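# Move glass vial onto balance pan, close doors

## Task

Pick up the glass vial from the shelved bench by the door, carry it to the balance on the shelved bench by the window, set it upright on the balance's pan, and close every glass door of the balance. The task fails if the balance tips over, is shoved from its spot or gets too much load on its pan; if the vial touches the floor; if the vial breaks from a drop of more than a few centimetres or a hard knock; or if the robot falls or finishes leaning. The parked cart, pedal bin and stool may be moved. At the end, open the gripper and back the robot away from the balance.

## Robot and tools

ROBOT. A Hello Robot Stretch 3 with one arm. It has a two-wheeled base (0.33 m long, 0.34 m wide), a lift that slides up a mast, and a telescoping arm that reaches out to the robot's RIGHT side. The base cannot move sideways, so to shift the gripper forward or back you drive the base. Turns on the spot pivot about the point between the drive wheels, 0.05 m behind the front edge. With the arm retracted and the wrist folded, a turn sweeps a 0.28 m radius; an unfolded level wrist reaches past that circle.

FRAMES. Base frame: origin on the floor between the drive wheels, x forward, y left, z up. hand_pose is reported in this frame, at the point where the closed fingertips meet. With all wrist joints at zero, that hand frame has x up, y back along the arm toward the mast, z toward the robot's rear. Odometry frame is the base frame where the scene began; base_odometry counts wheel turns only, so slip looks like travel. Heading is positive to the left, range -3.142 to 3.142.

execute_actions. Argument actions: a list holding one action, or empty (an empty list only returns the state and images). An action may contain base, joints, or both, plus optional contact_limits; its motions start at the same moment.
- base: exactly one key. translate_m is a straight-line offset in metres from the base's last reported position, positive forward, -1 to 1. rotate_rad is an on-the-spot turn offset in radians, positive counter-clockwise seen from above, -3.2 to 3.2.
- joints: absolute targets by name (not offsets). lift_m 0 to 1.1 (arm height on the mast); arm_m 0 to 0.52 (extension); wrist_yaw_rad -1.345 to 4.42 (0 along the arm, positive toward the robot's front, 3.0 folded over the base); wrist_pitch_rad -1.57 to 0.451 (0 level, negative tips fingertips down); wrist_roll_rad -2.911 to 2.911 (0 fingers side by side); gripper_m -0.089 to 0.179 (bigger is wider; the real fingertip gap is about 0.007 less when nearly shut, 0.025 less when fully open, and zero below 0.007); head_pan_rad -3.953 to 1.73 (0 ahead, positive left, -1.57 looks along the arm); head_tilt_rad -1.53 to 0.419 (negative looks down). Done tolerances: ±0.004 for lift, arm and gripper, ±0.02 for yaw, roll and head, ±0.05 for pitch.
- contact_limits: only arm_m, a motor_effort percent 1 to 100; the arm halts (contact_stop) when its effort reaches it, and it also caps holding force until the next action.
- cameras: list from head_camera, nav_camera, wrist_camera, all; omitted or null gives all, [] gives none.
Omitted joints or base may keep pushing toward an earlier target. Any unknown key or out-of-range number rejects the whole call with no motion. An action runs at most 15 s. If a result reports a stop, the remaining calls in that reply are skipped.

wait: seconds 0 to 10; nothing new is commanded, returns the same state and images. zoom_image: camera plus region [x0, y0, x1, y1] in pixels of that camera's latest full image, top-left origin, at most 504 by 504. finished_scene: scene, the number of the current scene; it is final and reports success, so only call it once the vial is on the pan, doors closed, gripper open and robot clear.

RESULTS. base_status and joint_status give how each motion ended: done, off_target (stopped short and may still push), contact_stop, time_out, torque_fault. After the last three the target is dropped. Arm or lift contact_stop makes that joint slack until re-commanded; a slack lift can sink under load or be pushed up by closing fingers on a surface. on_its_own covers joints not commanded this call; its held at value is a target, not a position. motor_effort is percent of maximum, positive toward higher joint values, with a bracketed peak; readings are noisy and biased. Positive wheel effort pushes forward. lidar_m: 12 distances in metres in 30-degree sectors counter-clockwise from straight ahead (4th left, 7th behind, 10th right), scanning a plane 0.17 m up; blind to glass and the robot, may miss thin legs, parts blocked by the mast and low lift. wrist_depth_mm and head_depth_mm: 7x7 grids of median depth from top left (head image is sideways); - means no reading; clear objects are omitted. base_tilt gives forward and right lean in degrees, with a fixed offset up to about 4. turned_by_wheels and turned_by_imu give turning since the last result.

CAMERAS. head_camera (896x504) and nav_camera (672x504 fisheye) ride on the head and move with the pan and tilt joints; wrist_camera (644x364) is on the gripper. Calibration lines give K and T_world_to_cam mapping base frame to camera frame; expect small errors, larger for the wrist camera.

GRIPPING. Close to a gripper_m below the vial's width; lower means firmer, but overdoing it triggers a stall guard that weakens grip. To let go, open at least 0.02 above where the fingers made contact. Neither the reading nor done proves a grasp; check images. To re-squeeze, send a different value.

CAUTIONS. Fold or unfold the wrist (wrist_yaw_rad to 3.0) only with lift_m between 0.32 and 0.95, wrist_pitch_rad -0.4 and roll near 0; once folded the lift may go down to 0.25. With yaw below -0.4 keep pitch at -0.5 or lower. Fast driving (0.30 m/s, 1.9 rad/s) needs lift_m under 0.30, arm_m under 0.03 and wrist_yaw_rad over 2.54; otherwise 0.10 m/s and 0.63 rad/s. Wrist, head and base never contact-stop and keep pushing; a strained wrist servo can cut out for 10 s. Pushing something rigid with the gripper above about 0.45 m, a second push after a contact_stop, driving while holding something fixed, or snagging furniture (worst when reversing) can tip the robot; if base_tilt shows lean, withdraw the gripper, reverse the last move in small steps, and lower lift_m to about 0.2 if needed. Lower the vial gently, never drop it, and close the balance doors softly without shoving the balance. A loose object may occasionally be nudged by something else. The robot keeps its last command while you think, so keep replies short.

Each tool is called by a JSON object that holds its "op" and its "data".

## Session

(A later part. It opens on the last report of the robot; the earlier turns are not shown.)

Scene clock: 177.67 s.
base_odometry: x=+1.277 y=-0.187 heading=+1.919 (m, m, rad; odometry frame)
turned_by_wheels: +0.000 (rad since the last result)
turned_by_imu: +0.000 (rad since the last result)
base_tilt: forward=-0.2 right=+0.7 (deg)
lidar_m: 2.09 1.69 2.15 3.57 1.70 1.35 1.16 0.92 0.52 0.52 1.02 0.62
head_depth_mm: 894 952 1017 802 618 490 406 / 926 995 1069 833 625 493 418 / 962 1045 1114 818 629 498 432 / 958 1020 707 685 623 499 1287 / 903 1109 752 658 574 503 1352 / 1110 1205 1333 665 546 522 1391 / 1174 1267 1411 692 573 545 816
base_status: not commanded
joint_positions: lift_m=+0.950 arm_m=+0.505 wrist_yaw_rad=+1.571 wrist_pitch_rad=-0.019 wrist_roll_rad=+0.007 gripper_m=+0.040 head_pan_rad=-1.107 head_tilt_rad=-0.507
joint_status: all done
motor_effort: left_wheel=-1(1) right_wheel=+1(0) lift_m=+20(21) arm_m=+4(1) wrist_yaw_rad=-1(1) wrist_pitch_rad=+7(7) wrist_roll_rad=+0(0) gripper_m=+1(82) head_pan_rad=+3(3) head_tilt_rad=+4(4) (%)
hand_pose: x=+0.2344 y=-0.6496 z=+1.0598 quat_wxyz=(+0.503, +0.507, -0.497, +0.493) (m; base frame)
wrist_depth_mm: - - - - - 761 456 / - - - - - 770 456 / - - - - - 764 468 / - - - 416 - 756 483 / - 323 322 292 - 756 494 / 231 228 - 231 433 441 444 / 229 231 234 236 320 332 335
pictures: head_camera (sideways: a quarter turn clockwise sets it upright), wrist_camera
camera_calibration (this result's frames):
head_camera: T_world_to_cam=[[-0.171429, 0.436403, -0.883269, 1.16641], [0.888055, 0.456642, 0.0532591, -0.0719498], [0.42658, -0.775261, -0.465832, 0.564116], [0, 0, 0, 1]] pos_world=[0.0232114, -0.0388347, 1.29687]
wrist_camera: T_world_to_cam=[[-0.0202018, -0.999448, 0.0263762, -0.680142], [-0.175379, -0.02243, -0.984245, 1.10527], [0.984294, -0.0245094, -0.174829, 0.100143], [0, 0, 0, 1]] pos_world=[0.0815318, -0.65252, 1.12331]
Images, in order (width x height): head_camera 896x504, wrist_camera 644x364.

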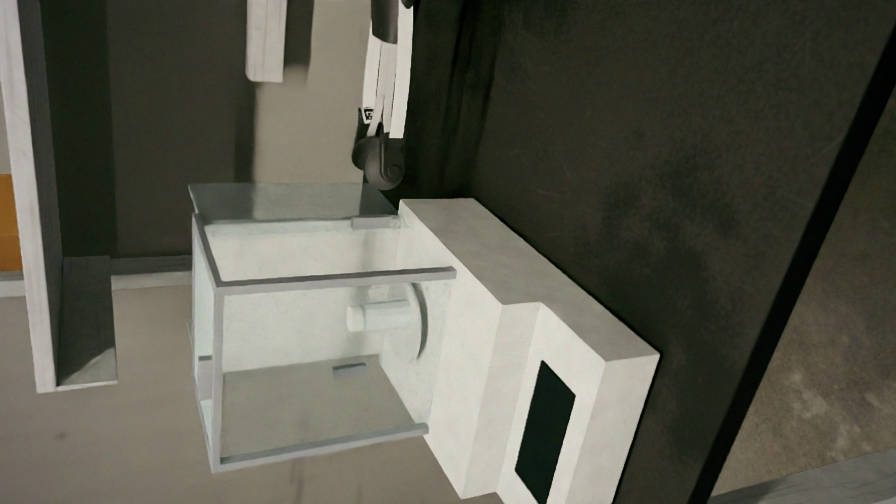

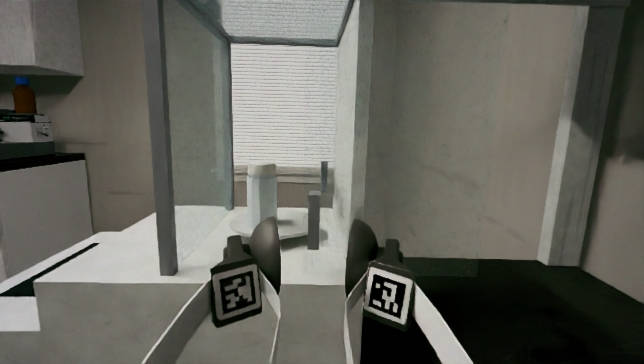

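{"op": "execute_actions", "data": {"actions": [{"base":{"translate_m":0.058},"joints":{"lift_m":0.958}}], "cameras": ["head_camera","wrist_camera"]}}

{"op": "execute_actions", "data": {"actions": [{"joints":{"gripper_m":0.012}}], "cameras": ["wrist_camera"]}}

{"op": "execute_actions", "data": {"actions": [{"joints":{"arm_m":0.44},"contact_limits":{"arm_m":15}}], "cameras": ["head_camera","wrist_camera"]}}

Scene clock: 180.73 s.
base_odometry: x=+1.257 y=-0.133 heading=+1.918 (m, m, rad; odometry frame)
turned_by_wheels: -0.001 (rad since the last result)
turned_by_imu: -0.004 (rad since the last result)
base_tilt: forward=-0.2 right=+0.7 (deg)
lidar_m: 2.04 1.65 2.06 3.56 1.78 1.41 1.22 0.56 0.54 0.54 1.02 0.57
head_depth_mm: 892 949 1014 821 619 492 407 / 926 996 1059 829 625 494 418 / 962 1024 706 699 629 495 433 / 911 998 710 619 559 500 1289 / 1010 1123 1225 659 539 503 1351 / 1115 1199 1314 666 546 520 1393 / 1169 1284 1419 1581 576 546 723
base_status: done
joint_positions: lift_m=+0.958 arm_m=+0.505 wrist_yaw_rad=+1.565 wrist_pitch_rad=-0.021 wrist_roll_rad=+0.007 gripper_m=+0.040 head_pan_rad=-1.107 head_tilt_rad=-0.507
joint_status: all done
on_its_own: right_wheel is at rest, and its effort (+32) is outside its rest range (-18 to +18)
motor_effort: left_wheel=-14(15) right_wheel=+32(33) lift_m=+25(27) arm_m=+4(4) wrist_yaw_rad=+3(4) wrist_pitch_rad=+7(7) wrist_roll_rad=+0(0) gripper_m=+0(1) head_pan_rad=+3(3) head_tilt_rad=+4(4) (%)
hand_pose: x=+0.2343 y=-0.6512 z=+1.0672 quat_wxyz=(+0.505, +0.505, -0.498, +0.492) (m; base frame)
wrist_depth_mm: - - - - - 749 502 / - - - - - 755 414 / - - - - - 744 431 / - - - 368 - 741 431 / - 315 305 312 - 734 447 / 247 220 - 225 449 454 447 / 177 178 176 183 334 341 345
pictures: head_camera (sideways: a quarter turn clockwise sets it upright), wrist_camera
camera_calibration (this result's frames):
head_camera: T_world_to_cam=[[-0.171426, 0.436398, -0.883272, 1.16642], [0.888055, 0.456642, 0.0532591, -0.0719497], [0.426582, -0.775264, -0.465826, 0.564108], [0, 0, 0, 1]] pos_world=[0.0232114, -0.0388347, 1.29687]
wrist_camera: T_world_to_cam=[[-0.0263267, -0.999305, 0.0264035, -0.680415], [-0.176742, -0.0213436, -0.984026, 1.11328], [0.983905, -0.0305727, -0.176057, 0.0988865], [0, 0, 0, 1]] pos_world=[0.0815547, -0.653157, 1.13087]
Images, in order (width x height): head_camera 896x504, wrist_camera 644x364.

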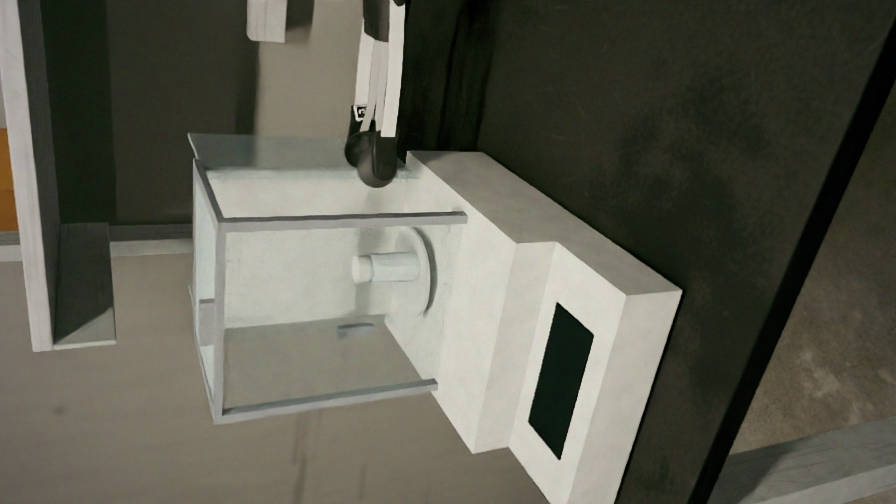

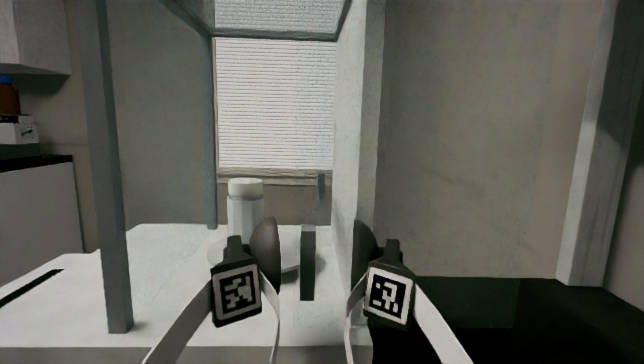

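Scene clock: 182.10 s.
base_odometry: x=+1.257 y=-0.133 heading=+1.918 (m, m, rad; odometry frame)
turned_by_wheels: +0.000 (rad since the last result)
turned_by_imu: -0.003 (rad since the last result)
base_tilt: forward=-0.2 right=+0.8 (deg)
lidar_m: 2.03 1.65 2.05 2.94 1.78 1.41 1.22 0.56 0.54 0.54 1.03 0.57
head_depth_mm: 892 949 1016 822 618 490 407 / 922 1000 1060 828 623 494 417 / 960 1015 704 694 625 496 432 / 917 994 710 618 559 500 1291 / 841 1121 1216 658 539 501 1359 / 1119 1194 1314 665 547 521 1399 / 1175 1283 1418 1569 573 546 721
base_status: not commanded
joint_positions: lift_m=+0.958 arm_m=+0.505 wrist_yaw_rad=+1.561 wrist_pitch_rad=-0.021 wrist_roll_rad=+0.007 gripper_m=+0.012 head_pan_rad=-1.107 head_tilt_rad=-0.507
joint_status: all done
on_its_own: right_wheel is at rest, and its effort (+28) is outside its rest range (-18 to +18)
motor_effort: left_wheel=-12(14) right_wheel=+28(32) lift_m=+25(26) arm_m=+3(4) wrist_yaw_rad=+6(8) wrist_pitch_rad=+7(8) wrist_roll_rad=+0(0) gripper_m=-5(81) head_pan_rad=+3(3) head_tilt_rad=+4(4) (%)
hand_pose: x=+0.2343 y=-0.6523 z=+1.0671 quat_wxyz=(+0.506, +0.504, -0.499, +0.490) (m; base frame)
wrist_depth_mm: - - - - - 739 412 / - - - - - 741 438 / - - - - - 720 430 / - - - - - 725 439 / - 314 290 293 - 727 455 / 246 220 240 227 453 451 440 / 176 178 179 182 335 341 347
pictures: wrist_camera
camera_calibration (this result's frames):
wrist_camera: T_world_to_cam=[[-0.0306871, -0.99918, 0.0264115, -0.680481], [-0.177121, -0.0205697, -0.983974, 1.11372], [0.983711, -0.0348733, -0.176345, 0.0964026], [0, 0, 0, 1]] pos_world=[0.0815483, -0.653653, 1.13084]
Images, in order (width x height): wrist_camera 644x364.

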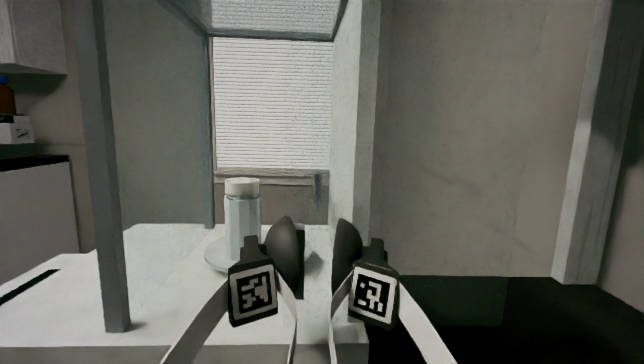

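Scene clock: 183.73 s.
base_odometry: x=+1.257 y=-0.133 heading=+1.918 (m, m, rad; odometry frame)
turned_by_wheels: +0.000 (rad since the last result)
turned_by_imu: -0.001 (rad since the last result)
base_tilt: forward=-0.1 right=+0.7 (deg)
lidar_m: 2.04 1.64 2.06 2.95 1.79 1.41 1.22 0.56 0.54 0.54 1.02 0.57
head_depth_mm: 891 950 1022 781 620 491 407 / 923 1000 1068 808 624 492 418 / 961 1023 707 682 628 496 432 / 913 993 709 619 560 500 1292 / 842 1130 781 658 539 501 1353 / 1110 1196 1306 662 546 522 1402 / 1168 1282 1403 1561 574 545 720
base_status: not commanded
joint_positions: lift_m=+0.958 arm_m=+0.440 wrist_yaw_rad=+1.558 wrist_pitch_rad=-0.021 wrist_roll_rad=+0.007 gripper_m=+0.012 head_pan_rad=-1.107 head_tilt_rad=-0.507
joint_status: all done
on_its_own: right_wheel is at rest, and its effort (+31) is outside its rest range (-18 to +18)
motor_effort: left_wheel=-13(13) right_wheel=+31(31) lift_m=+26(25) arm_m=-5(4) wrist_yaw_rad=+8(8) wrist_pitch_rad=+8(7) wrist_roll_rad=+0(0) gripper_m=-5(6) head_pan_rad=+3(3) head_tilt_rad=+4(4) (%)
contact_limits: arm_m 15 (drawing in: default 24, maximum 39; extending or still: default 33, maximum 54)
hand_pose: x=+0.2343 y=-0.5886 z=+1.0671 quat_wxyz=(+0.507, +0.504, -0.499, +0.490) (m; base frame)
wrist_depth_mm: - - - - 271 692 566 / - - - - 271 730 567 / - - - - 268 732 560 / - - - - 267 737 558 / - - 319 251 263 761 476 / - 250 236 227 217 453 464 / 230 179 178 183 183 340 343
pictures: head_camera (sideways: a quarter turn clockwise sets it upright), wrist_camera
camera_calibration (this result's frames):
head_camera: T_world_to_cam=[[-0.171422, 0.436382, -0.883281, 1.16643], [0.888051, 0.45665, 0.0532588, -0.0719494], [0.426591, -0.775269, -0.465809, 0.564086], [0, 0, 0, 1]] pos_world=[0.0232118, -0.0388346, 1.29687]
wrist_camera: T_world_to_cam=[[-0.0330465, -0.999105, 0.0264195, -0.616231], [-0.177527, -0.0201458, -0.98391, 1.11521], [0.983561, -0.0372049, -0.176702, 0.0976693], [0, 0, 0, 1]] pos_world=[0.0815509, -0.589579, 1.1308]
Images, in order (width x height): head_camera 896x504, wrist_camera 644x364.

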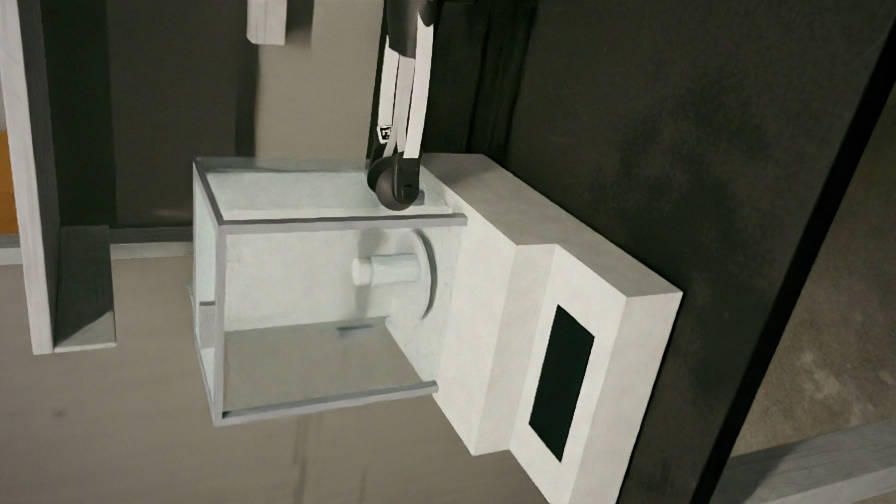

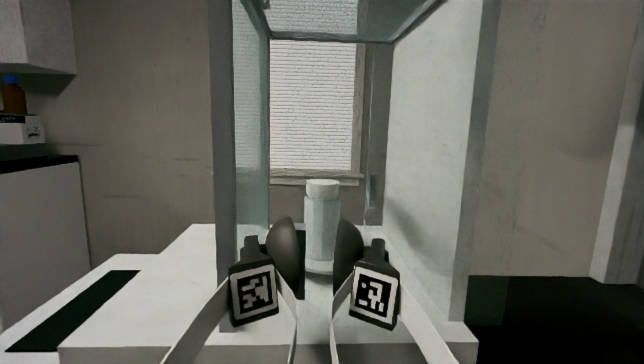

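Works; I'm pressing a bit, so back off slightly.

{"op": "execute_actions", "data": {"actions": [{"base":{"translate_m":-0.01}}], "cameras": []}}

{"op": "execute_actions", "data": {"actions": [{"joints":{"arm_m":0.385},"contact_limits":{"arm_m":13}}], "cameras": ["head_camera","wrist_camera"]}}

Scene clock: 187.23 s.
base_odometry: x=+1.260 y=-0.142 heading=+1.918 (m, m, rad; odometry frame)
turned_by_wheels: +0.000 (rad since the last result)
turned_by_imu: +0.000 (rad since the last result)
base_tilt: forward=-0.2 right=+0.7 (deg)
lidar_m: 2.05 1.65 2.07 3.57 1.77 1.40 1.21 0.56 0.56 0.53 1.02 0.57
head_depth_mm: 890 951 1027 781 619 491 407 / 924 992 1074 809 624 493 418 / 964 1024 711 695 629 496 433 / 913 1008 707 620 567 499 1295 / 830 1122 767 656 539 503 1365 / 1110 1203 1306 665 546 520 1396 / 1173 1275 1412 1544 574 546 737
base_status: done
joint_positions: lift_m=+0.958 arm_m=+0.440 wrist_yaw_rad=+1.570 wrist_pitch_rad=-0.020 wrist_roll_rad=+0.007 gripper_m=+0.012 head_pan_rad=-1.107 head_tilt_rad=-0.507
joint_status: not commanded
motor_effort: left_wheel=+0(14) right_wheel=-1(25) lift_m=+26(26) arm_m=-4(4) wrist_yaw_rad=+0(7) wrist_pitch_rad=+7(8) wrist_roll_rad=+0(0) gripper_m=+0(5) head_pan_rad=+3(3) head_tilt_rad=+4(4) (%)
hand_pose: x=+0.2343 y=-0.5856 z=+1.0673 quat_wxyz=(+0.504, +0.507, -0.497, +0.493) (m; base frame)
wrist_depth_mm: - - - - 321 719 582 / - - - - 292 722 577 / - - - - 288 763 573 / - - - - 283 759 565 / - - 318 318 281 805 572 / - 251 232 - 230 455 465 / 230 183 185 186 191 338 345
pictures: none
No camera images: the call's "cameras" was empty. Leave "cameras" out to get every camera's image.

Scene clock: 188.77 s.
base_odometry: x=+1.260 y=-0.142 heading=+1.918 (m, m, rad; odometry frame)
turned_by_wheels: +0.000 (rad since the last result)
turned_by_imu: -0.001 (rad since the last result)
base_tilt: forward=-0.2 right=+0.8 (deg)
lidar_m: 2.05 1.65 2.07 3.57 1.77 1.40 1.21 0.56 0.56 0.53 1.02 0.57
head_depth_mm: 892 951 1022 765 618 490 407 / 923 996 1071 804 622 493 418 / 960 1018 717 716 628 497 433 / 916 1006 706 616 570 499 1293 / 821 1120 770 657 537 503 1358 / 1109 1194 1315 665 545 520 1404 / 1166 1274 1407 1538 574 544 738
base_status: not commanded
joint_positions: lift_m=+0.958 arm_m=+0.386 wrist_yaw_rad=+1.546 wrist_pitch_rad=-0.020 wrist_roll_rad=+0.007 gripper_m=+0.012 head_pan_rad=-1.107 head_tilt_rad=-0.507
joint_status: all done
on_its_own: wrist_yaw_rad is at rest, and its effort (+15) is outside its rest range (-12 to +12)
motor_effort: left_wheel=-2(2) right_wheel=+3(3) lift_m=+25(25) arm_m=-6(7) wrist_yaw_rad=+15(15) wrist_pitch_rad=+7(7) wrist_roll_rad=+0(0) gripper_m=-5(5) head_pan_rad=+3(3) head_tilt_rad=+4(4) (%)
contact_limits: arm_m 13 (drawing in: default 24, maximum 39; extending or still: default 33, maximum 54)
hand_pose: x=+0.2343 y=-0.5368 z=+1.0673 quat_wxyz=(+0.510, +0.501, -0.502, +0.487) (m; base frame)
wrist_depth_mm: - - - - - 230 566 / - - - - - 228 595 / - - - - - 226 593 / - - - - 372 228 607 / - - - 355 305 241 607 / - 331 254 198 248 225 462 / - 227 184 187 191 197 344
pictures: head_camera (sideways: a quarter turn clockwise sets it upright), wrist_camera
camera_calibration (this result's frames):
head_camera: T_world_to_cam=[[-0.171418, 0.436372, -0.883287, 1.16644], [0.888049, 0.456653, 0.0532587, -0.0719492], [0.426596, -0.775273, -0.465798, 0.564072], [0, 0, 0, 1]] pos_world=[0.0232119, -0.0388346, 1.29687]
wrist_camera: T_world_to_cam=[[-0.0447786, -0.998648, 0.026403, -0.561407], [-0.176981, -0.0180814, -0.984048, 1.11757], [0.983195, -0.0487371, -0.175932, 0.0927406], [0, 0, 0, 1]] pos_world=[0.0814672, -0.535921, 1.13088]
Images, in order (width x height): head_camera 896x504, wrist_camera 644x364.

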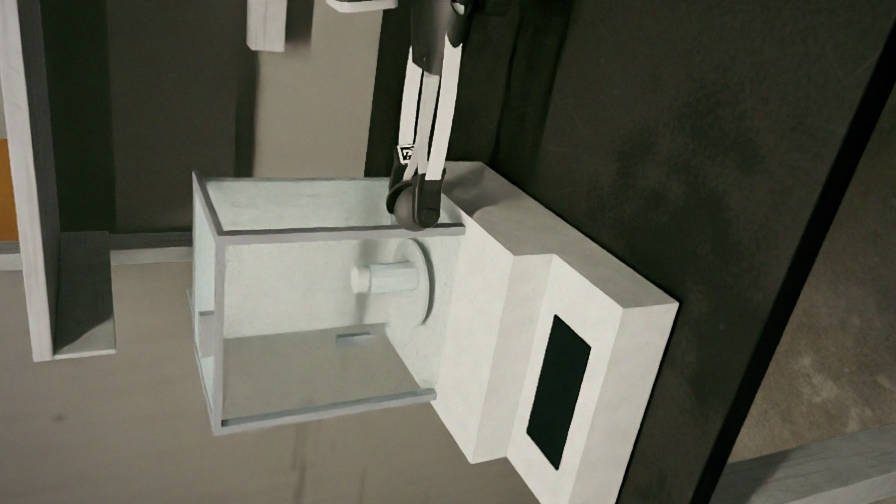

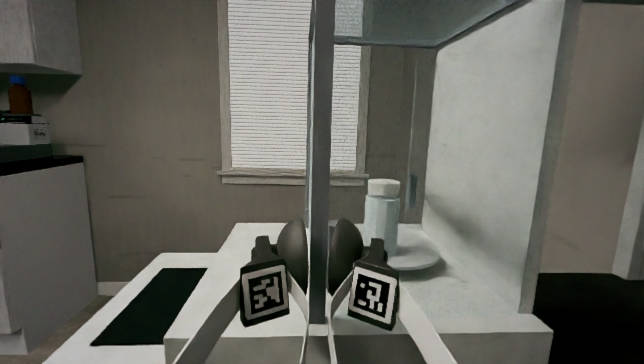

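{"op": "execute_actions", "data": {"actions": [{"base":{"translate_m":-0.05},"joints":{"gripper_m":0.04}}], "cameras": []}}

{"op": "execute_actions", "data": {"actions": [{"joints":{"arm_m":0,"wrist_pitch_rad":-0.5,"lift_m":1.05}}], "cameras": []}}

{"op": "execute_actions", "data": {"actions": [{"joints":{"wrist_yaw_rad":-1.2,"head_pan_rad":-2.0}}], "cameras": []}}

{"op": "execute_actions", "data": {"actions": [{"base":{"translate_m":0.79}}], "cameras": []}}

{"op": "execute_actions", "data": {"actions": [{"joints":{"arm_m":0.42}}], "cameras": ["head_camera","wrist_camera"]}}

Scene clock: 194.27 s.
base_odometry: x=+1.277 y=-0.189 heading=+1.918 (m, m, rad; odometry frame)
turned_by_wheels: +0.000 (rad since the last result)
turned_by_imu: -0.001 (rad since the last result)
base_tilt: forward=-0.2 right=+0.7 (deg)
lidar_m: 2.09 1.70 2.15 3.59 1.71 1.35 1.16 0.93 0.52 0.52 1.02 0.62
head_depth_mm: 888 954 1024 764 619 490 407 / 926 996 1066 807 626 494 418 / 962 1043 1112 780 629 497 433 / 975 1037 724 678 634 499 1288 / 914 1096 756 659 574 503 1352 / 1093 1195 1327 665 546 522 1395 / 1171 1263 1404 673 574 545 1304
base_status: done
joint_positions: lift_m=+0.958 arm_m=+0.385 wrist_yaw_rad=+1.528 wrist_pitch_rad=-0.020 wrist_roll_rad=+0.007 gripper_m=+0.040 head_pan_rad=-1.107 head_tilt_rad=-0.507
joint_status: all done
on_its_own: wrist_yaw_rad is held at +1.529, not at your +1.570, by its stall guard, which is not easing now
motor_effort: left_wheel=+0(3) right_wheel=-1(6) lift_m=+26(26) arm_m=-4(5) wrist_yaw_rad=+2(4) wrist_pitch_rad=+7(7) wrist_roll_rad=+0(0) gripper_m=+1(79) head_pan_rad=+3(3) head_tilt_rad=+4(4) (%)
hand_pose: x=+0.2341 y=-0.5414 z=+1.0673 quat_wxyz=(+0.514, +0.496, -0.507, +0.482) (m; base frame)
wrist_depth_mm: - - - - - 272 487 / - - - - 400 272 601 / - - - - 393 745 602 / - - - - 353 732 530 / - - 431 318 318 784 552 / - 309 - 242 249 430 464 / - 235 237 241 249 327 346
pictures: none
No camera images: the call's "cameras" was empty. Leave "cameras" out to get every camera's image.

Scene clock: 198.30 s.
base_odometry: x=+1.277 y=-0.189 heading=+1.918 (m, m, rad; odometry frame)
turned_by_wheels: +0.000 (rad since the last result)
turned_by_imu: -0.001 (rad since the last result)
base_tilt: forward=-0.2 right=+0.8 (deg)
lidar_m: 2.10 1.69 2.14 3.57 1.71 1.35 1.16 0.93 0.52 0.53 1.02 0.62
head_depth_mm: 889 954 1025 842 620 490 - / 922 997 1070 852 626 508 - / 963 1039 1116 819 682 - - / 978 1039 722 684 661 - - / 916 1095 753 657 579 - 1378 / 1101 1190 1331 664 547 515 1334 / 1173 1267 1388 675 574 546 812
base_status: not commanded
joint_positions: lift_m=+1.050 arm_m=+0.001 wrist_yaw_rad=+1.529 wrist_pitch_rad=-0.512 wrist_roll_rad=+0.007 gripper_m=+0.040 head_pan_rad=-1.107 head_tilt_rad=-0.507
joint_status: all done
on_its_own: wrist_yaw_rad is held at +1.529, not at your +1.570, by its stall guard, which is not easing now
motor_effort: left_wheel=+0(0) right_wheel=-1(1) lift_m=+26(26) arm_m=-4(1) wrist_yaw_rad=-1(1) wrist_pitch_rad=+5(7) wrist_roll_rad=+0(0) gripper_m=+0(0) head_pan_rad=+2(3) head_tilt_rad=+3(4) (%)
hand_pose: x=+0.1899 y=-0.1546 z=+1.0419 quat_wxyz=(+0.617, +0.604, -0.371, +0.342) (m; base frame)
wrist_depth_mm: - - - - - - - / - - - - - - 907 / - - - - - 420 367 / - - - - 469 363 320 / - - - - 637 337 332 / - - - - - 306 306 / - - - - - 272 267
pictures: none
No camera images: the call's "cameras" was empty. Leave "cameras" out to get every camera's image.

Scene clock: 200.67 s.
base_odometry: x=+1.277 y=-0.189 heading=+1.918 (m, m, rad; odometry frame)
turned_by_wheels: +0.000 (rad since the last result)
turned_by_imu: -0.001 (rad since the last result)
base_tilt: forward=-0.2 right=+0.7 (deg)
lidar_m: 2.10 1.70 2.14 3.56 1.70 1.35 1.16 0.93 0.52 0.52 1.02 0.62
head_depth_mm: 1116 1210 - - - 498 1334 / 1066 1161 - - - - - / 1027 1097 - - - - - / 985 1059 - - - - - / 950 1010 - - - - - / 907 980 1039 - - - - / 845 939 1000 - - - -
base_status: not commanded
joint_positions: lift_m=+1.050 arm_m=+0.001 wrist_yaw_rad=-1.198 wrist_pitch_rad=-0.512 wrist_roll_rad=+0.007 gripper_m=+0.040 head_pan_rad=-1.993 head_tilt_rad=-0.507
joint_status: all done
motor_effort: left_wheel=+0(0) right_wheel=-1(1) lift_m=+25(26) arm_m=-4(4) wrist_yaw_rad=-1(0) wrist_pitch_rad=+5(5) wrist_roll_rad=+0(0) gripper_m=+0(0) head_pan_rad=-4(39) head_tilt_rad=+4(4) (%)
hand_pose: x=-0.2184 y=-0.2226 z=+1.0419 quat_wxyz=(+0.461, -0.239, -0.668, -0.533) (m; base frame)
wrist_depth_mm: 780 936 - - - - - / 665 682 696 715 - - - / 499 510 518 529 - - - / 399 410 413 460 - - - / 334 338 355 - - - - / 286 290 - - - - - / 251 253 889 - - - -
pictures: none
No camera images: the call's "cameras" was empty. Leave "cameras" out to get every camera's image.

Scene clock: 209.53 s.
base_odometry: x=+1.009 y=+0.554 heading=+1.918 (m, m, rad; odometry frame)
turned_by_wheels: +0.000 (rad since the last result)
turned_by_imu: +0.000 (rad since the last result)
base_tilt: forward=-0.2 right=+0.8 (deg)
lidar_m: 1.30 1.11 1.06 2.92 3.40 2.13 1.69 1.01 0.42 1.01 1.14 1.35
head_depth_mm: 1127 1190 - - - 519 1325 / 1075 1131 - - - - - / 1033 716 - - - - - / 993 1052 - - - - - / 793 1029 - - - - - / 849 976 1056 - - - - / 896 951 1016 - - - -
base_status: done
joint_positions: lift_m=+1.050 arm_m=+0.001 wrist_yaw_rad=-1.198 wrist_pitch_rad=-0.512 wrist_roll_rad=+0.007 gripper_m=+0.040 head_pan_rad=-1.993 head_tilt_rad=-0.507
joint_status: not commanded
motor_effort: left_wheel=+0(3) right_wheel=-1(3) lift_m=+26(26) arm_m=-4(4) wrist_yaw_rad=-1(2) wrist_pitch_rad=+5(4) wrist_roll_rad=+0(0) gripper_m=+1(0) head_pan_rad=-4(4) head_tilt_rad=+4(4) (%)
hand_pose: x=-0.2184 y=-0.2225 z=+1.0419 quat_wxyz=(+0.461, -0.239, -0.668, -0.533) (m; base frame)
wrist_depth_mm: 406 943 - - - - - / 381 412 626 720 - - - / 331 343 396 541 - - - / 374 328 342 - - - - / 335 337 340 - - - - / 896 299 - - - - - / 965 - 429 - - - -
pictures: none
No camera images: the call's "cameras" was empty. Leave "cameras" out to get every camera's image.

Scene clock: 213.80 s.
base_odometry: x=+1.009 y=+0.554 heading=+1.918 (m, m, rad; odometry frame)
turned_by_wheels: +0.000 (rad since the last result)
turned_by_imu: -0.001 (rad since the last result)
base_tilt: forward=-0.1 right=+0.8 (deg)
lidar_m: 1.30 1.11 1.06 2.92 3.42 2.13 1.70 1.01 0.42 1.01 1.14 1.35
head_depth_mm: 1131 1189 - - - 520 1352 / 1079 1134 - - 577 493 568 / 1032 1085 - 648 606 578 1345 / 994 1046 - 750 685 1459 1373 / 793 1014 - 891 1262 1369 1388 / 848 965 1052 1148 1239 1348 1397 / 892 938 - 1104 1183 1277 1361
base_status: not commanded
joint_positions: lift_m=+1.050 arm_m=+0.420 wrist_yaw_rad=-1.199 wrist_pitch_rad=-0.513 wrist_roll_rad=+0.007 gripper_m=+0.040 head_pan_rad=-1.993 head_tilt_rad=-0.507
joint_status: all done
motor_effort: left_wheel=-1(0) right_wheel=-1(1) lift_m=+25(25) arm_m=+4(5) wrist_yaw_rad=+0(2) wrist_pitch_rad=+5(5) wrist_roll_rad=+0(0) gripper_m=+0(0) head_pan_rad=-4(4) head_tilt_rad=+4(3) (%)
hand_pose: x=-0.2185 y=-0.6413 z=+1.0419 quat_wxyz=(+0.461, -0.240, -0.667, -0.533) (m; base frame)
wrist_depth_mm: 419 522 746 240 - - - / 431 561 690 279 692 712 - / 453 503 512 313 289 338 596 / 400 403 407 257 261 255 307 / 337 339 351 265 231 216 229 / 486 304 - 290 246 225 201 / 534 614 281 257 257 251 223
pictures: head_camera (sideways: a quarter turn clockwise sets it upright), wrist_camera
camera_calibration (this result's frames):
head_camera: T_world_to_cam=[[0.229576, 0.408646, -0.883348, 1.16407], [0.915351, -0.399119, 0.0532573, -0.0721139], [-0.330797, -0.8208, -0.465683, 0.568542], [0, 0, 0, 1]] pos_world=[-0.0131613, -0.0378154, 1.29688]
wrist_camera: T_world_to_cam=[[-0.357505, 0.933326, 0.0330436, 0.478298], [0.570077, 0.246117, -0.783861, 1.13468], [-0.739731, -0.261397, -0.620056, 0.478223], [0, 0, 0, 1]] pos_world=[-0.122107, -0.600667, 1.17016]
Images, in order (width x height): head_camera 896x504, wrist_camera 644x364.

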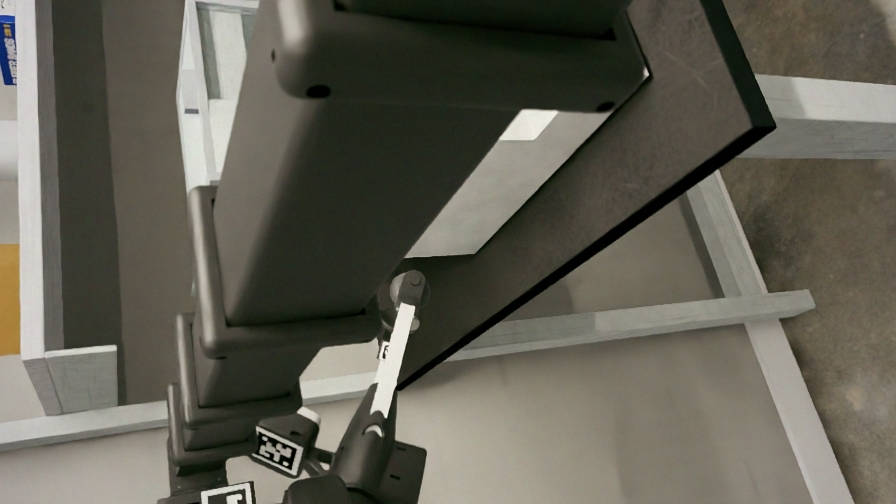

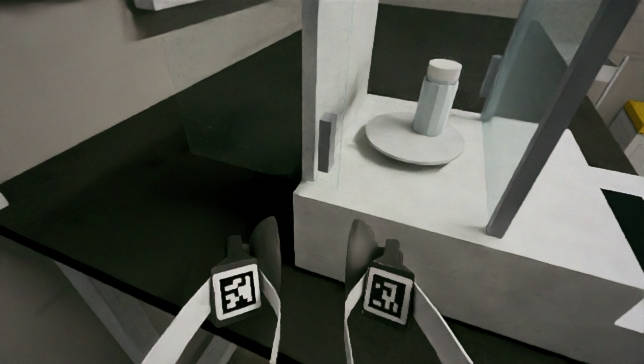

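{"op": "execute_actions", "data": {"actions": [{"joints":{"arm_m":0.44,"lift_m":1.075}}], "cameras": []}}

{"op": "execute_actions", "data": {"actions": [{"base":{"translate_m":-0.06}}], "cameras": ["wrist_camera"]}}

Scene clock: 215.77 s.
base_odometry: x=+1.009 y=+0.554 heading=+1.918 (m, m, rad; odometry frame)
turned_by_wheels: +0.000 (rad since the last result)
turned_by_imu: +0.000 (rad since the last result)
base_tilt: forward=-0.1 right=+0.7 (deg)
lidar_m: 1.30 1.11 1.05 2.93 3.43 2.13 1.69 1.01 0.42 1.01 1.14 1.34
head_depth_mm: 914 - - - 542 519 1366 / 1073 - - 632 562 493 566 / 1033 - - 654 607 577 1339 / 892 - 1121 753 685 1457 1378 / 783 - 1108 924 1256 1372 1393 / 837 - 1037 1136 1237 1346 1386 / 891 - - 1095 1180 1278 1350
base_status: not commanded
joint_positions: lift_m=+1.075 arm_m=+0.440 wrist_yaw_rad=-1.199 wrist_pitch_rad=-0.513 wrist_roll_rad=+0.007 gripper_m=+0.040 head_pan_rad=-1.993 head_tilt_rad=-0.507
joint_status: all done
motor_effort: left_wheel=-1(1) right_wheel=-1(1) lift_m=+26(28) arm_m=+4(7) wrist_yaw_rad=-1(0) wrist_pitch_rad=+5(5) wrist_roll_rad=+0(0) gripper_m=+0(0) head_pan_rad=-3(4) head_tilt_rad=+4(4) (%)
hand_pose: x=-0.2185 y=-0.6613 z=+1.0669 quat_wxyz=(+0.461, -0.240, -0.667, -0.533) (m; base frame)
wrist_depth_mm: 399 497 712 972 - - - / 415 535 721 687 767 836 865 / 432 526 569 524 338 375 595 / 423 446 450 421 290 308 352 / 362 371 384 354 253 246 267 / 473 329 - 313 246 228 218 / 510 593 287 282 279 257 225
pictures: none
No camera images: the call's "cameras" was empty. Leave "cameras" out to get every camera's image.

Scene clock: 218.17 s.
base_odometry: x=+1.029 y=+0.497 heading=+1.918 (m, m, rad; odometry frame)
turned_by_wheels: +0.000 (rad since the last result)
turned_by_imu: -0.001 (rad since the last result)
base_tilt: forward=-0.2 right=+0.7 (deg)
lidar_m: 1.36 1.11 1.10 2.93 2.73 2.07 1.64 0.96 0.38 1.00 1.14 1.41
head_depth_mm: 897 - - - 542 519 1359 / 1072 - - 633 525 492 1364 / 1028 - - 640 551 496 530 / 973 - 710 654 610 531 1372 / 875 - 1097 832 711 1364 1353 / 762 - 1046 1016 1204 1343 1387 / 848 - - 1087 1176 1281 1355
base_status: done
joint_positions: lift_m=+1.075 arm_m=+0.440 wrist_yaw_rad=-1.199 wrist_pitch_rad=-0.513 wrist_roll_rad=+0.007 gripper_m=+0.040 head_pan_rad=-1.993 head_tilt_rad=-0.507
joint_status: not commanded
motor_effort: left_wheel=-1(3) right_wheel=-1(6) lift_m=+26(25) arm_m=+4(4) wrist_yaw_rad=-1(1) wrist_pitch_rad=+5(5) wrist_roll_rad=+0(0) gripper_m=+0(0) head_pan_rad=-4(4) head_tilt_rad=+4(4) (%)
hand_pose: x=-0.2185 y=-0.6613 z=+1.0669 quat_wxyz=(+0.461, -0.240, -0.667, -0.533) (m; base frame)
wrist_depth_mm: 397 465 706 152 - - - / 415 540 717 173 806 820 - / 435 527 569 201 593 575 665 / 420 446 451 240 260 308 492 / 368 369 386 218 240 252 239 / 315 315 - 215 216 216 207 / 284 277 274 238 201 183 190
pictures: wrist_camera
camera_calibration (this result's frames):
wrist_camera: T_world_to_cam=[[-0.357508, 0.933325, 0.033044, 0.496136], [0.570144, 0.246142, -0.783805, 1.15915], [-0.739679, -0.261376, -0.620127, 0.488594], [0, 0, 0, 1]] pos_world=[-0.122106, -0.620664, 1.19514]
Images, in order (width x height): wrist_camera 644x364.

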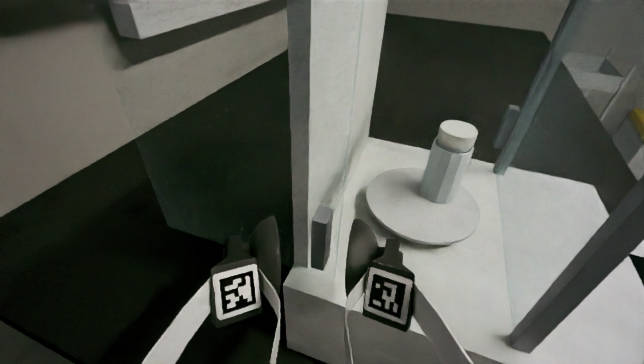

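{"op": "execute_actions", "data": {"actions": [{"base":{"translate_m":-0.022},"joints":{"arm_m":0.435}}], "cameras": ["wrist_camera"]}}

{"op": "execute_actions", "data": {"actions": [{"joints":{"arm_m":0.37},"contact_limits":{"arm_m":13}}], "cameras": ["wrist_camera"]}}

Scene clock: 220.73 s.
base_odometry: x=+1.037 y=+0.477 heading=+1.919 (m, m, rad; odometry frame)
turned_by_wheels: +0.001 (rad since the last result)
turned_by_imu: +0.001 (rad since the last result)
base_tilt: forward=-0.1 right=+0.8 (deg)
lidar_m: 1.38 1.11 1.12 2.95 2.69 2.05 1.61 0.94 0.37 1.00 1.14 1.43
head_depth_mm: 894 - - - 541 520 1356 / 1071 - - 635 524 493 1365 / 1028 - - 642 532 494 520 / 962 - 713 629 589 500 1294 / 936 - 889 759 665 1347 1364 / 810 - 1057 944 1185 1333 1383 / 815 - - 1089 1178 1276 1349
base_status: done
joint_positions: lift_m=+1.075 arm_m=+0.435 wrist_yaw_rad=-1.186 wrist_pitch_rad=-0.523 wrist_roll_rad=+0.007 gripper_m=+0.040 head_pan_rad=-1.993 head_tilt_rad=-0.507
joint_status: all done
on_its_own: right_wheel is at rest, and its effort (-23) is outside its rest range (-18 to +18)
motor_effort: left_wheel=+9(9) right_wheel=-23(23) lift_m=+24(26) arm_m=-3(6) wrist_yaw_rad=-8(9) wrist_pitch_rad=+8(8) wrist_roll_rad=+0(0) gripper_m=-3(2) head_pan_rad=-3(3) head_tilt_rad=+4(4) (%)
hand_pose: x=-0.2161 y=-0.6589 z=+1.0649 quat_wxyz=(+0.462, -0.232, -0.670, -0.533) (m; base frame)
wrist_depth_mm: 398 452 645 139 - - - / 412 532 686 156 773 797 - / 432 530 555 178 576 562 632 / 422 443 442 207 255 294 474 / 364 367 383 202 230 243 254 / 312 316 - 203 212 214 122 / 272 277 276 199 184 186 178
pictures: wrist_camera
camera_calibration (this result's frames):
wrist_camera: T_world_to_cam=[[-0.369901, 0.928481, 0.0331046, 0.488909], [0.574228, 0.25649, -0.77748, 1.15658], [-0.730366, -0.268581, -0.628036, 0.495425], [0, 0, 0, 1]] pos_world=[-0.121451, -0.617532, 1.19418]
Images, in order (width x height): wrist_camera 644x364.

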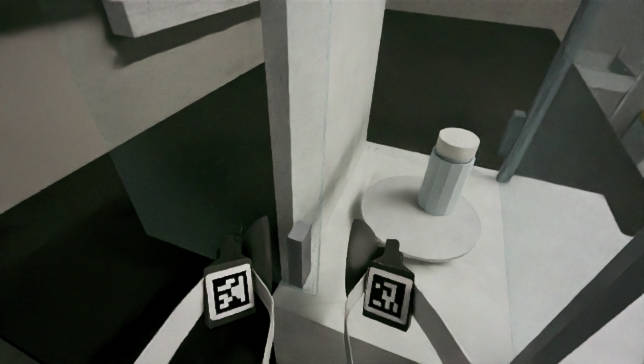

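Scene clock: 222.37 s.
base_odometry: x=+1.037 y=+0.477 heading=+1.918 (m, m, rad; odometry frame)
turned_by_wheels: +0.000 (rad since the last result)
turned_by_imu: -0.001 (rad since the last result)
base_tilt: forward=-0.2 right=+0.8 (deg)
lidar_m: 1.38 1.11 1.12 2.94 2.69 2.05 1.61 0.94 0.37 0.99 1.14 1.43
head_depth_mm: 891 - - - 540 519 1356 / 1069 - - 636 524 493 1362 / 844 - - 641 533 494 519 / 961 - 714 618 587 500 1285 / 922 - 1085 759 664 1360 1361 / 855 - 1054 941 1185 1336 1395 / 811 - - 1098 1178 1276 1349
base_status: not commanded
joint_positions: lift_m=+1.075 arm_m=+0.370 wrist_yaw_rad=-1.181 wrist_pitch_rad=-0.520 wrist_roll_rad=+0.007 gripper_m=+0.040 head_pan_rad=-1.993 head_tilt_rad=-0.507
joint_status: all done
motor_effort: left_wheel=+6(9) right_wheel=-16(23) lift_m=+23(24) arm_m=-4(5) wrist_yaw_rad=-12(13) wrist_pitch_rad=+7(8) wrist_roll_rad=+0(0) gripper_m=-4(4) head_pan_rad=-3(4) head_tilt_rad=+3(4) (%)
contact_limits: arm_m 13 (drawing in: default 24, maximum 39; extending or still: default 33, maximum 54)
hand_pose: x=-0.2161 y=-0.5950 z=+1.0654 quat_wxyz=(+0.464, -0.231, -0.670, -0.531) (m; base frame)
wrist_depth_mm: 448 144 180 976 - 91 - / 469 535 192 683 780 251 - / 490 522 206 335 549 548 - / 432 439 225 264 288 305 518 / 363 367 237 235 240 252 371 / 313 316 - 204 207 215 259 / 274 276 263 199 183 187 226
pictures: wrist_camera
camera_calibration (this result's frames):
wrist_camera: T_world_to_cam=[[-0.374047, 0.926819, 0.0330891, 0.427707], [0.571053, 0.258286, -0.779222, 1.1429], [-0.730744, -0.27257, -0.625874, 0.508175], [0, 0, 0, 1]] pos_world=[-0.12133, -0.553089, 1.19447]
Images, in order (width x height): wrist_camera 644x364.

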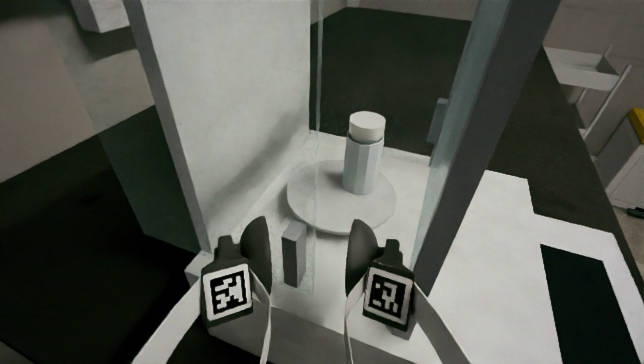

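{"op": "execute_actions", "data": {"actions": [{"base":{"translate_m":0.012},"joints":{"gripper_m":0.014,"wrist_yaw_rad":-1.2}}], "cameras": ["wrist_camera"]}}

{"op": "execute_actions", "data": {"actions": [{"joints":{"arm_m":0.31},"contact_limits":{"arm_m":12}}], "cameras": ["wrist_camera"]}}

Scene clock: 224.33 s.
base_odometry: x=+1.032 y=+0.488 heading=+1.918 (m, m, rad; odometry frame)
turned_by_wheels: +0.000 (rad since the last result)
turned_by_imu: -0.001 (rad since the last result)
base_tilt: forward=-0.2 right=+0.8 (deg)
lidar_m: 1.37 1.11 1.10 2.94 2.70 2.07 1.63 0.95 0.38 1.00 1.13 1.42
head_depth_mm: 896 - - - 541 518 1360 / 1078 - - 633 524 494 1365 / 841 - - 642 550 495 526 / 967 - 711 637 601 516 1349 / 929 - 1093 793 677 1368 1368 / 760 - 1055 994 1202 1341 1399 / 819 - - 1101 1178 1282 1358
base_status: done
joint_positions: lift_m=+1.075 arm_m=+0.370 wrist_yaw_rad=-1.203 wrist_pitch_rad=-0.515 wrist_roll_rad=+0.007 gripper_m=+0.014 head_pan_rad=-1.993 head_tilt_rad=-0.507
joint_status: all done
motor_effort: left_wheel=-1(9) right_wheel=+0(11) lift_m=+23(24) arm_m=-4(5) wrist_yaw_rad=+2(13) wrist_pitch_rad=+6(7) wrist_roll_rad=+0(0) gripper_m=-1(79) head_pan_rad=-3(4) head_tilt_rad=+4(4) (%)
hand_pose: x=-0.2184 y=-0.5910 z=+1.0664 quat_wxyz=(+0.459, -0.240, -0.667, -0.535) (m; base frame)
wrist_depth_mm: 452 153 190 - - 243 - / 486 554 202 730 790 729 - / 493 526 217 333 342 579 - / 437 443 234 266 279 322 - / 366 371 243 242 243 262 396 / 312 316 228 204 208 217 265 / 274 276 265 219 191 188 228
pictures: wrist_camera
camera_calibration (this result's frames):
wrist_camera: T_world_to_cam=[[-0.353819, 0.93473, 0.0330602, 0.432208], [0.573144, 0.244611, -0.782094, 1.13937], [-0.739133, -0.257771, -0.622283, 0.511275], [0, 0, 0, 1]] pos_world=[-0.122203, -0.550909, 1.19497]
Images, in order (width x height): wrist_camera 644x364.

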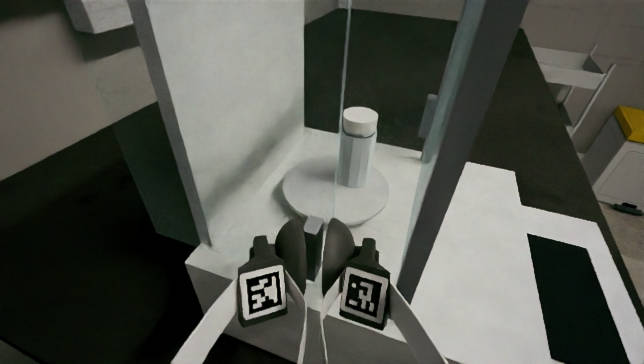

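Scene clock: 226.10 s.
base_odometry: x=+1.032 y=+0.488 heading=+1.919 (m, m, rad; odometry frame)
turned_by_wheels: +0.001 (rad since the last result)
turned_by_imu: +0.001 (rad since the last result)
base_tilt: forward=-0.1 right=+0.8 (deg)
lidar_m: 1.37 1.11 1.11 2.93 2.70 2.07 1.63 0.95 0.38 1.00 1.14 1.42
head_depth_mm: 890 - - - 540 506 1355 / 949 - - 634 524 493 1361 / 838 - - 640 551 495 525 / 968 - 716 644 605 516 1357 / 921 - 1096 778 690 1362 1373 / 764 - 1072 935 1205 1348 1387 / 823 - - 1110 1183 1280 1349
base_status: not commanded
joint_positions: lift_m=+1.075 arm_m=+0.310 wrist_yaw_rad=-1.170 wrist_pitch_rad=-0.524 wrist_roll_rad=+0.007 gripper_m=+0.014 head_pan_rad=-1.993 head_tilt_rad=-0.507
joint_status: all done
on_its_own: wrist_yaw_rad is at rest, and its effort (-19) is outside its rest range (-12 to +12)
motor_effort: left_wheel=+6(8) right_wheel=-18(18) lift_m=+23(23) arm_m=-6(9) wrist_yaw_rad=-19(30) wrist_pitch_rad=+9(10) wrist_roll_rad=+0(0) gripper_m=+7(8) head_pan_rad=-3(3) head_tilt_rad=+3(4) (%)
contact_limits: arm_m 12 (drawing in: default 24, maximum 39; extending or still: default 33, maximum 54)
hand_pose: x=-0.2146 y=-0.5371 z=+1.0645 quat_wxyz=(+0.466, -0.226, -0.672, -0.530) (m; base frame)
wrist_depth_mm: 484 188 266 932 - - - / 519 203 286 702 765 803 - / 513 235 303 273 565 587 - / 429 403 276 269 297 464 - / 363 346 240 244 247 301 - / 310 304 250 - 211 256 - / 289 275 272 234 194 224 296
pictures: wrist_camera
camera_calibration (this result's frames):
wrist_camera: T_world_to_cam=[[-0.384713, 0.922437, 0.0332589, 0.369779], [0.571218, 0.266228, -0.776423, 1.12766], [-0.725056, -0.279702, -0.629334, 0.52557], [0, 0, 0, 1]] pos_world=[-0.120813, -0.494309, 1.194]
Images, in order (width x height): wrist_camera 644x364.

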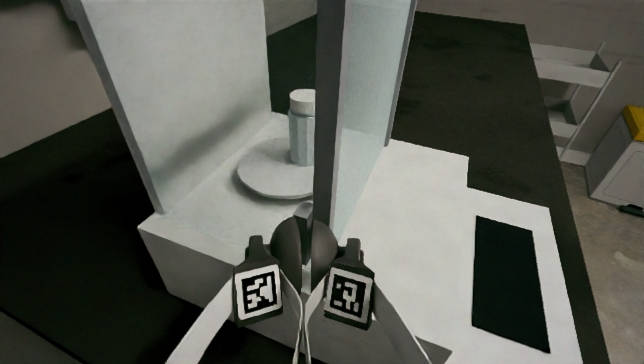

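Release, back off and inspect the top.

{"op": "execute_actions", "data": {"actions": [{"base":{"translate_m":0.07},"joints":{"gripper_m":0.045,"arm_m":0.325,"wrist_yaw_rad":-1.2}}], "cameras": ["wrist_camera"]}}

{"op": "execute_actions", "data": {"actions": [{"joints":{"arm_m":0.0,"lift_m":0.8,"wrist_yaw_rad":0,"head_tilt_rad":-0.3,"head_pan_rad":-2.2}}], "cameras": ["head_camera"]}}

{"op": "zoom_image", "data": {"camera": "head_camera", "region": [250,0,750,500]}}

Scene clock: 229.43 s.
base_odometry: x=+1.009 y=+0.554 heading=+1.919 (m, m, rad; odometry frame)
turned_by_wheels: +0.000 (rad since the last result)
turned_by_imu: -0.001 (rad since the last result)
base_tilt: forward=-0.2 right=+0.7 (deg)
lidar_m: 1.30 1.10 1.06 2.93 3.07 2.14 1.70 1.01 0.42 1.01 1.14 1.35
head_depth_mm: 903 - - - 541 521 1363 / 1060 - - 637 562 494 567 / 996 - - 643 609 580 1337 / 798 - 1101 752 689 1453 1379 / 782 - 1110 910 1244 1375 1395 / 846 - 1049 1148 1236 1346 1385 / 894 - - 1109 1180 1274 1351
base_status: done
joint_positions: lift_m=+1.075 arm_m=+0.325 wrist_yaw_rad=-1.151 wrist_pitch_rad=-0.517 wrist_roll_rad=+0.007 gripper_m=+0.045 head_pan_rad=-1.993 head_tilt_rad=-0.507
joint_status: wrist_yaw_rad off_target (ended at -1.151, target -1.200); the others done
on_its_own: wrist_yaw_rad is held at -1.153, not at your -1.200, by its stall guard, which is not easing now
motor_effort: left_wheel=-1(7) right_wheel=-1(11) lift_m=+24(23) arm_m=+4(3) wrist_yaw_rad=-1(4) wrist_pitch_rad=+6(9) wrist_roll_rad=+0(0) gripper_m=+1(83) head_pan_rad=-3(3) head_tilt_rad=+3(3) (%)
hand_pose: x=-0.2140 y=-0.5553 z=+1.0660 quat_wxyz=(+0.473, -0.222, -0.673, -0.523) (m; base frame)
wrist_depth_mm: 484 591 257 993 - - - / 499 646 286 384 707 810 - / 516 547 333 333 362 595 - / 435 440 305 296 291 356 - / 383 366 358 276 250 294 - / 582 334 - 313 252 255 325 / 629 735 966 281 278 255 242
pictures: wrist_camera
camera_calibration (this result's frames):
wrist_camera: T_world_to_cam=[[-0.401933, 0.915068, 0.033162, 0.379135], [0.561031, 0.274725, -0.780878, 1.14061], [-0.723667, -0.295256, -0.623802, 0.507619], [0, 0, 0, 1]] pos_world=[-0.120183, -0.510411, 1.19476]
Images, in order (width x height): wrist_camera 644x364.

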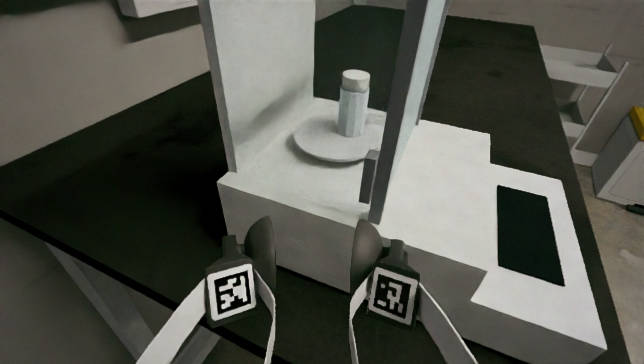

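Scene clock: 233.03 s.
base_odometry: x=+1.009 y=+0.554 heading=+1.919 (m, m, rad; odometry frame)
turned_by_wheels: +0.000 (rad since the last result)
turned_by_imu: -0.001 (rad since the last result)
base_tilt: forward=-0.2 right=+0.8 (deg)
lidar_m: 1.30 1.11 1.06 2.92 3.08 2.13 1.70 1.01 0.42 1.02 1.14 1.34
head_depth_mm: 1430 1469 1568 1439 878 592 543 / 1322 1234 1433 1449 709 559 510 / 1231 1249 1315 1300 674 544 498 / 1165 1183 1237 796 679 568 500 / 1077 953 1153 738 653 623 555 / 1025 1038 1091 1111 832 685 1283 / 980 968 1038 1067 941 1053 1151
base_status: not commanded
joint_positions: lift_m=+0.800 arm_m=+0.001 wrist_yaw_rad=-0.001 wrist_pitch_rad=-0.516 wrist_roll_rad=+0.007 gripper_m=+0.045 head_pan_rad=-2.193 head_tilt_rad=-0.310
joint_status: all done
motor_effort: left_wheel=-1(0) right_wheel=-1(1) lift_m=+20(21) arm_m=-4(6) wrist_yaw_rad=+0(0) wrist_pitch_rad=+6(6) wrist_roll_rad=+0(0) gripper_m=+0(0) head_pan_rad=-3(20) head_tilt_rad=+5(26) (%)
hand_pose: x=-0.0217 y=-0.3566 z=+0.7914 quat_wxyz=(+0.681, +0.180, -0.686, -0.182) (m; base frame)
wrist_depth_mm: 791 800 810 791 769 413 253 / 884 876 885 891 851 879 252 / 974 980 995 956 962 993 953 / - - - - - - - / - - - - - - - / - - - - - - 247 / 900 931 917 956 921 985 243
pictures: head_camera (sideways: a quarter turn clockwise sets it upright)
camera_calibration (this result's frames):
head_camera: T_world_to_cam=[[0.199885, 0.206788, -0.95775, 1.26135], [0.823852, -0.564592, 0.0500393, -0.0673796], [-0.530391, -0.799046, -0.283216, 0.332305], [0, 0, 0, 1]] pos_world=[-0.0203637, -0.0333474, 1.30555]
Images, in order (width x height): head_camera 896x504.

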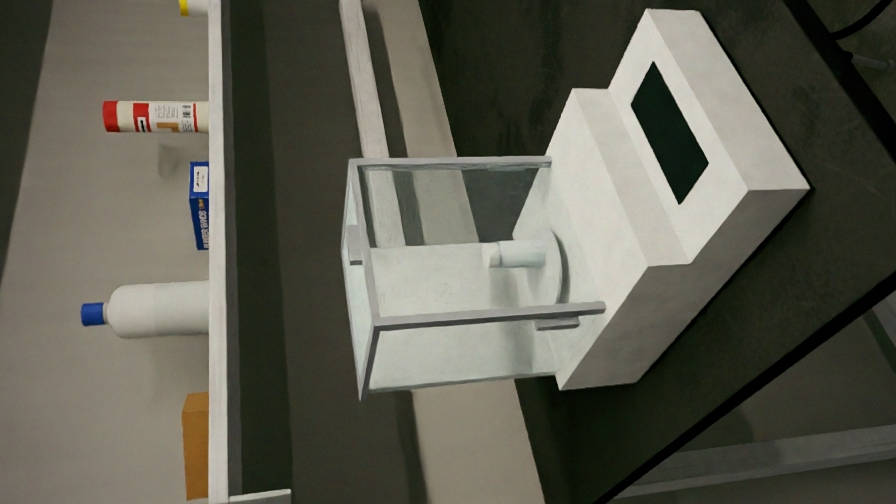

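Region (250, 0, 750, 500) of head_camera's 896x504 image, scaled by 1.008, with more detail than that image has.

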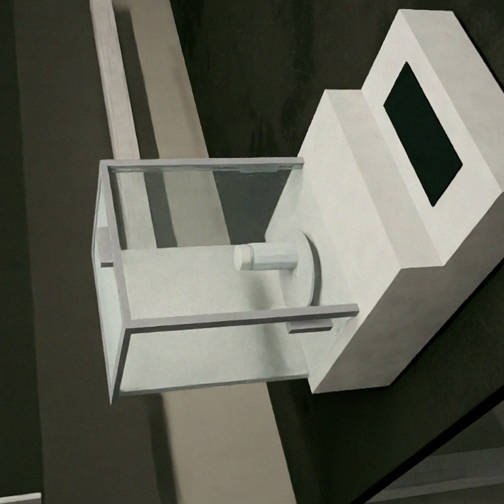

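{"op": "finished_scene", "data": {"scene": 1}}

The scene is finished: the task was done.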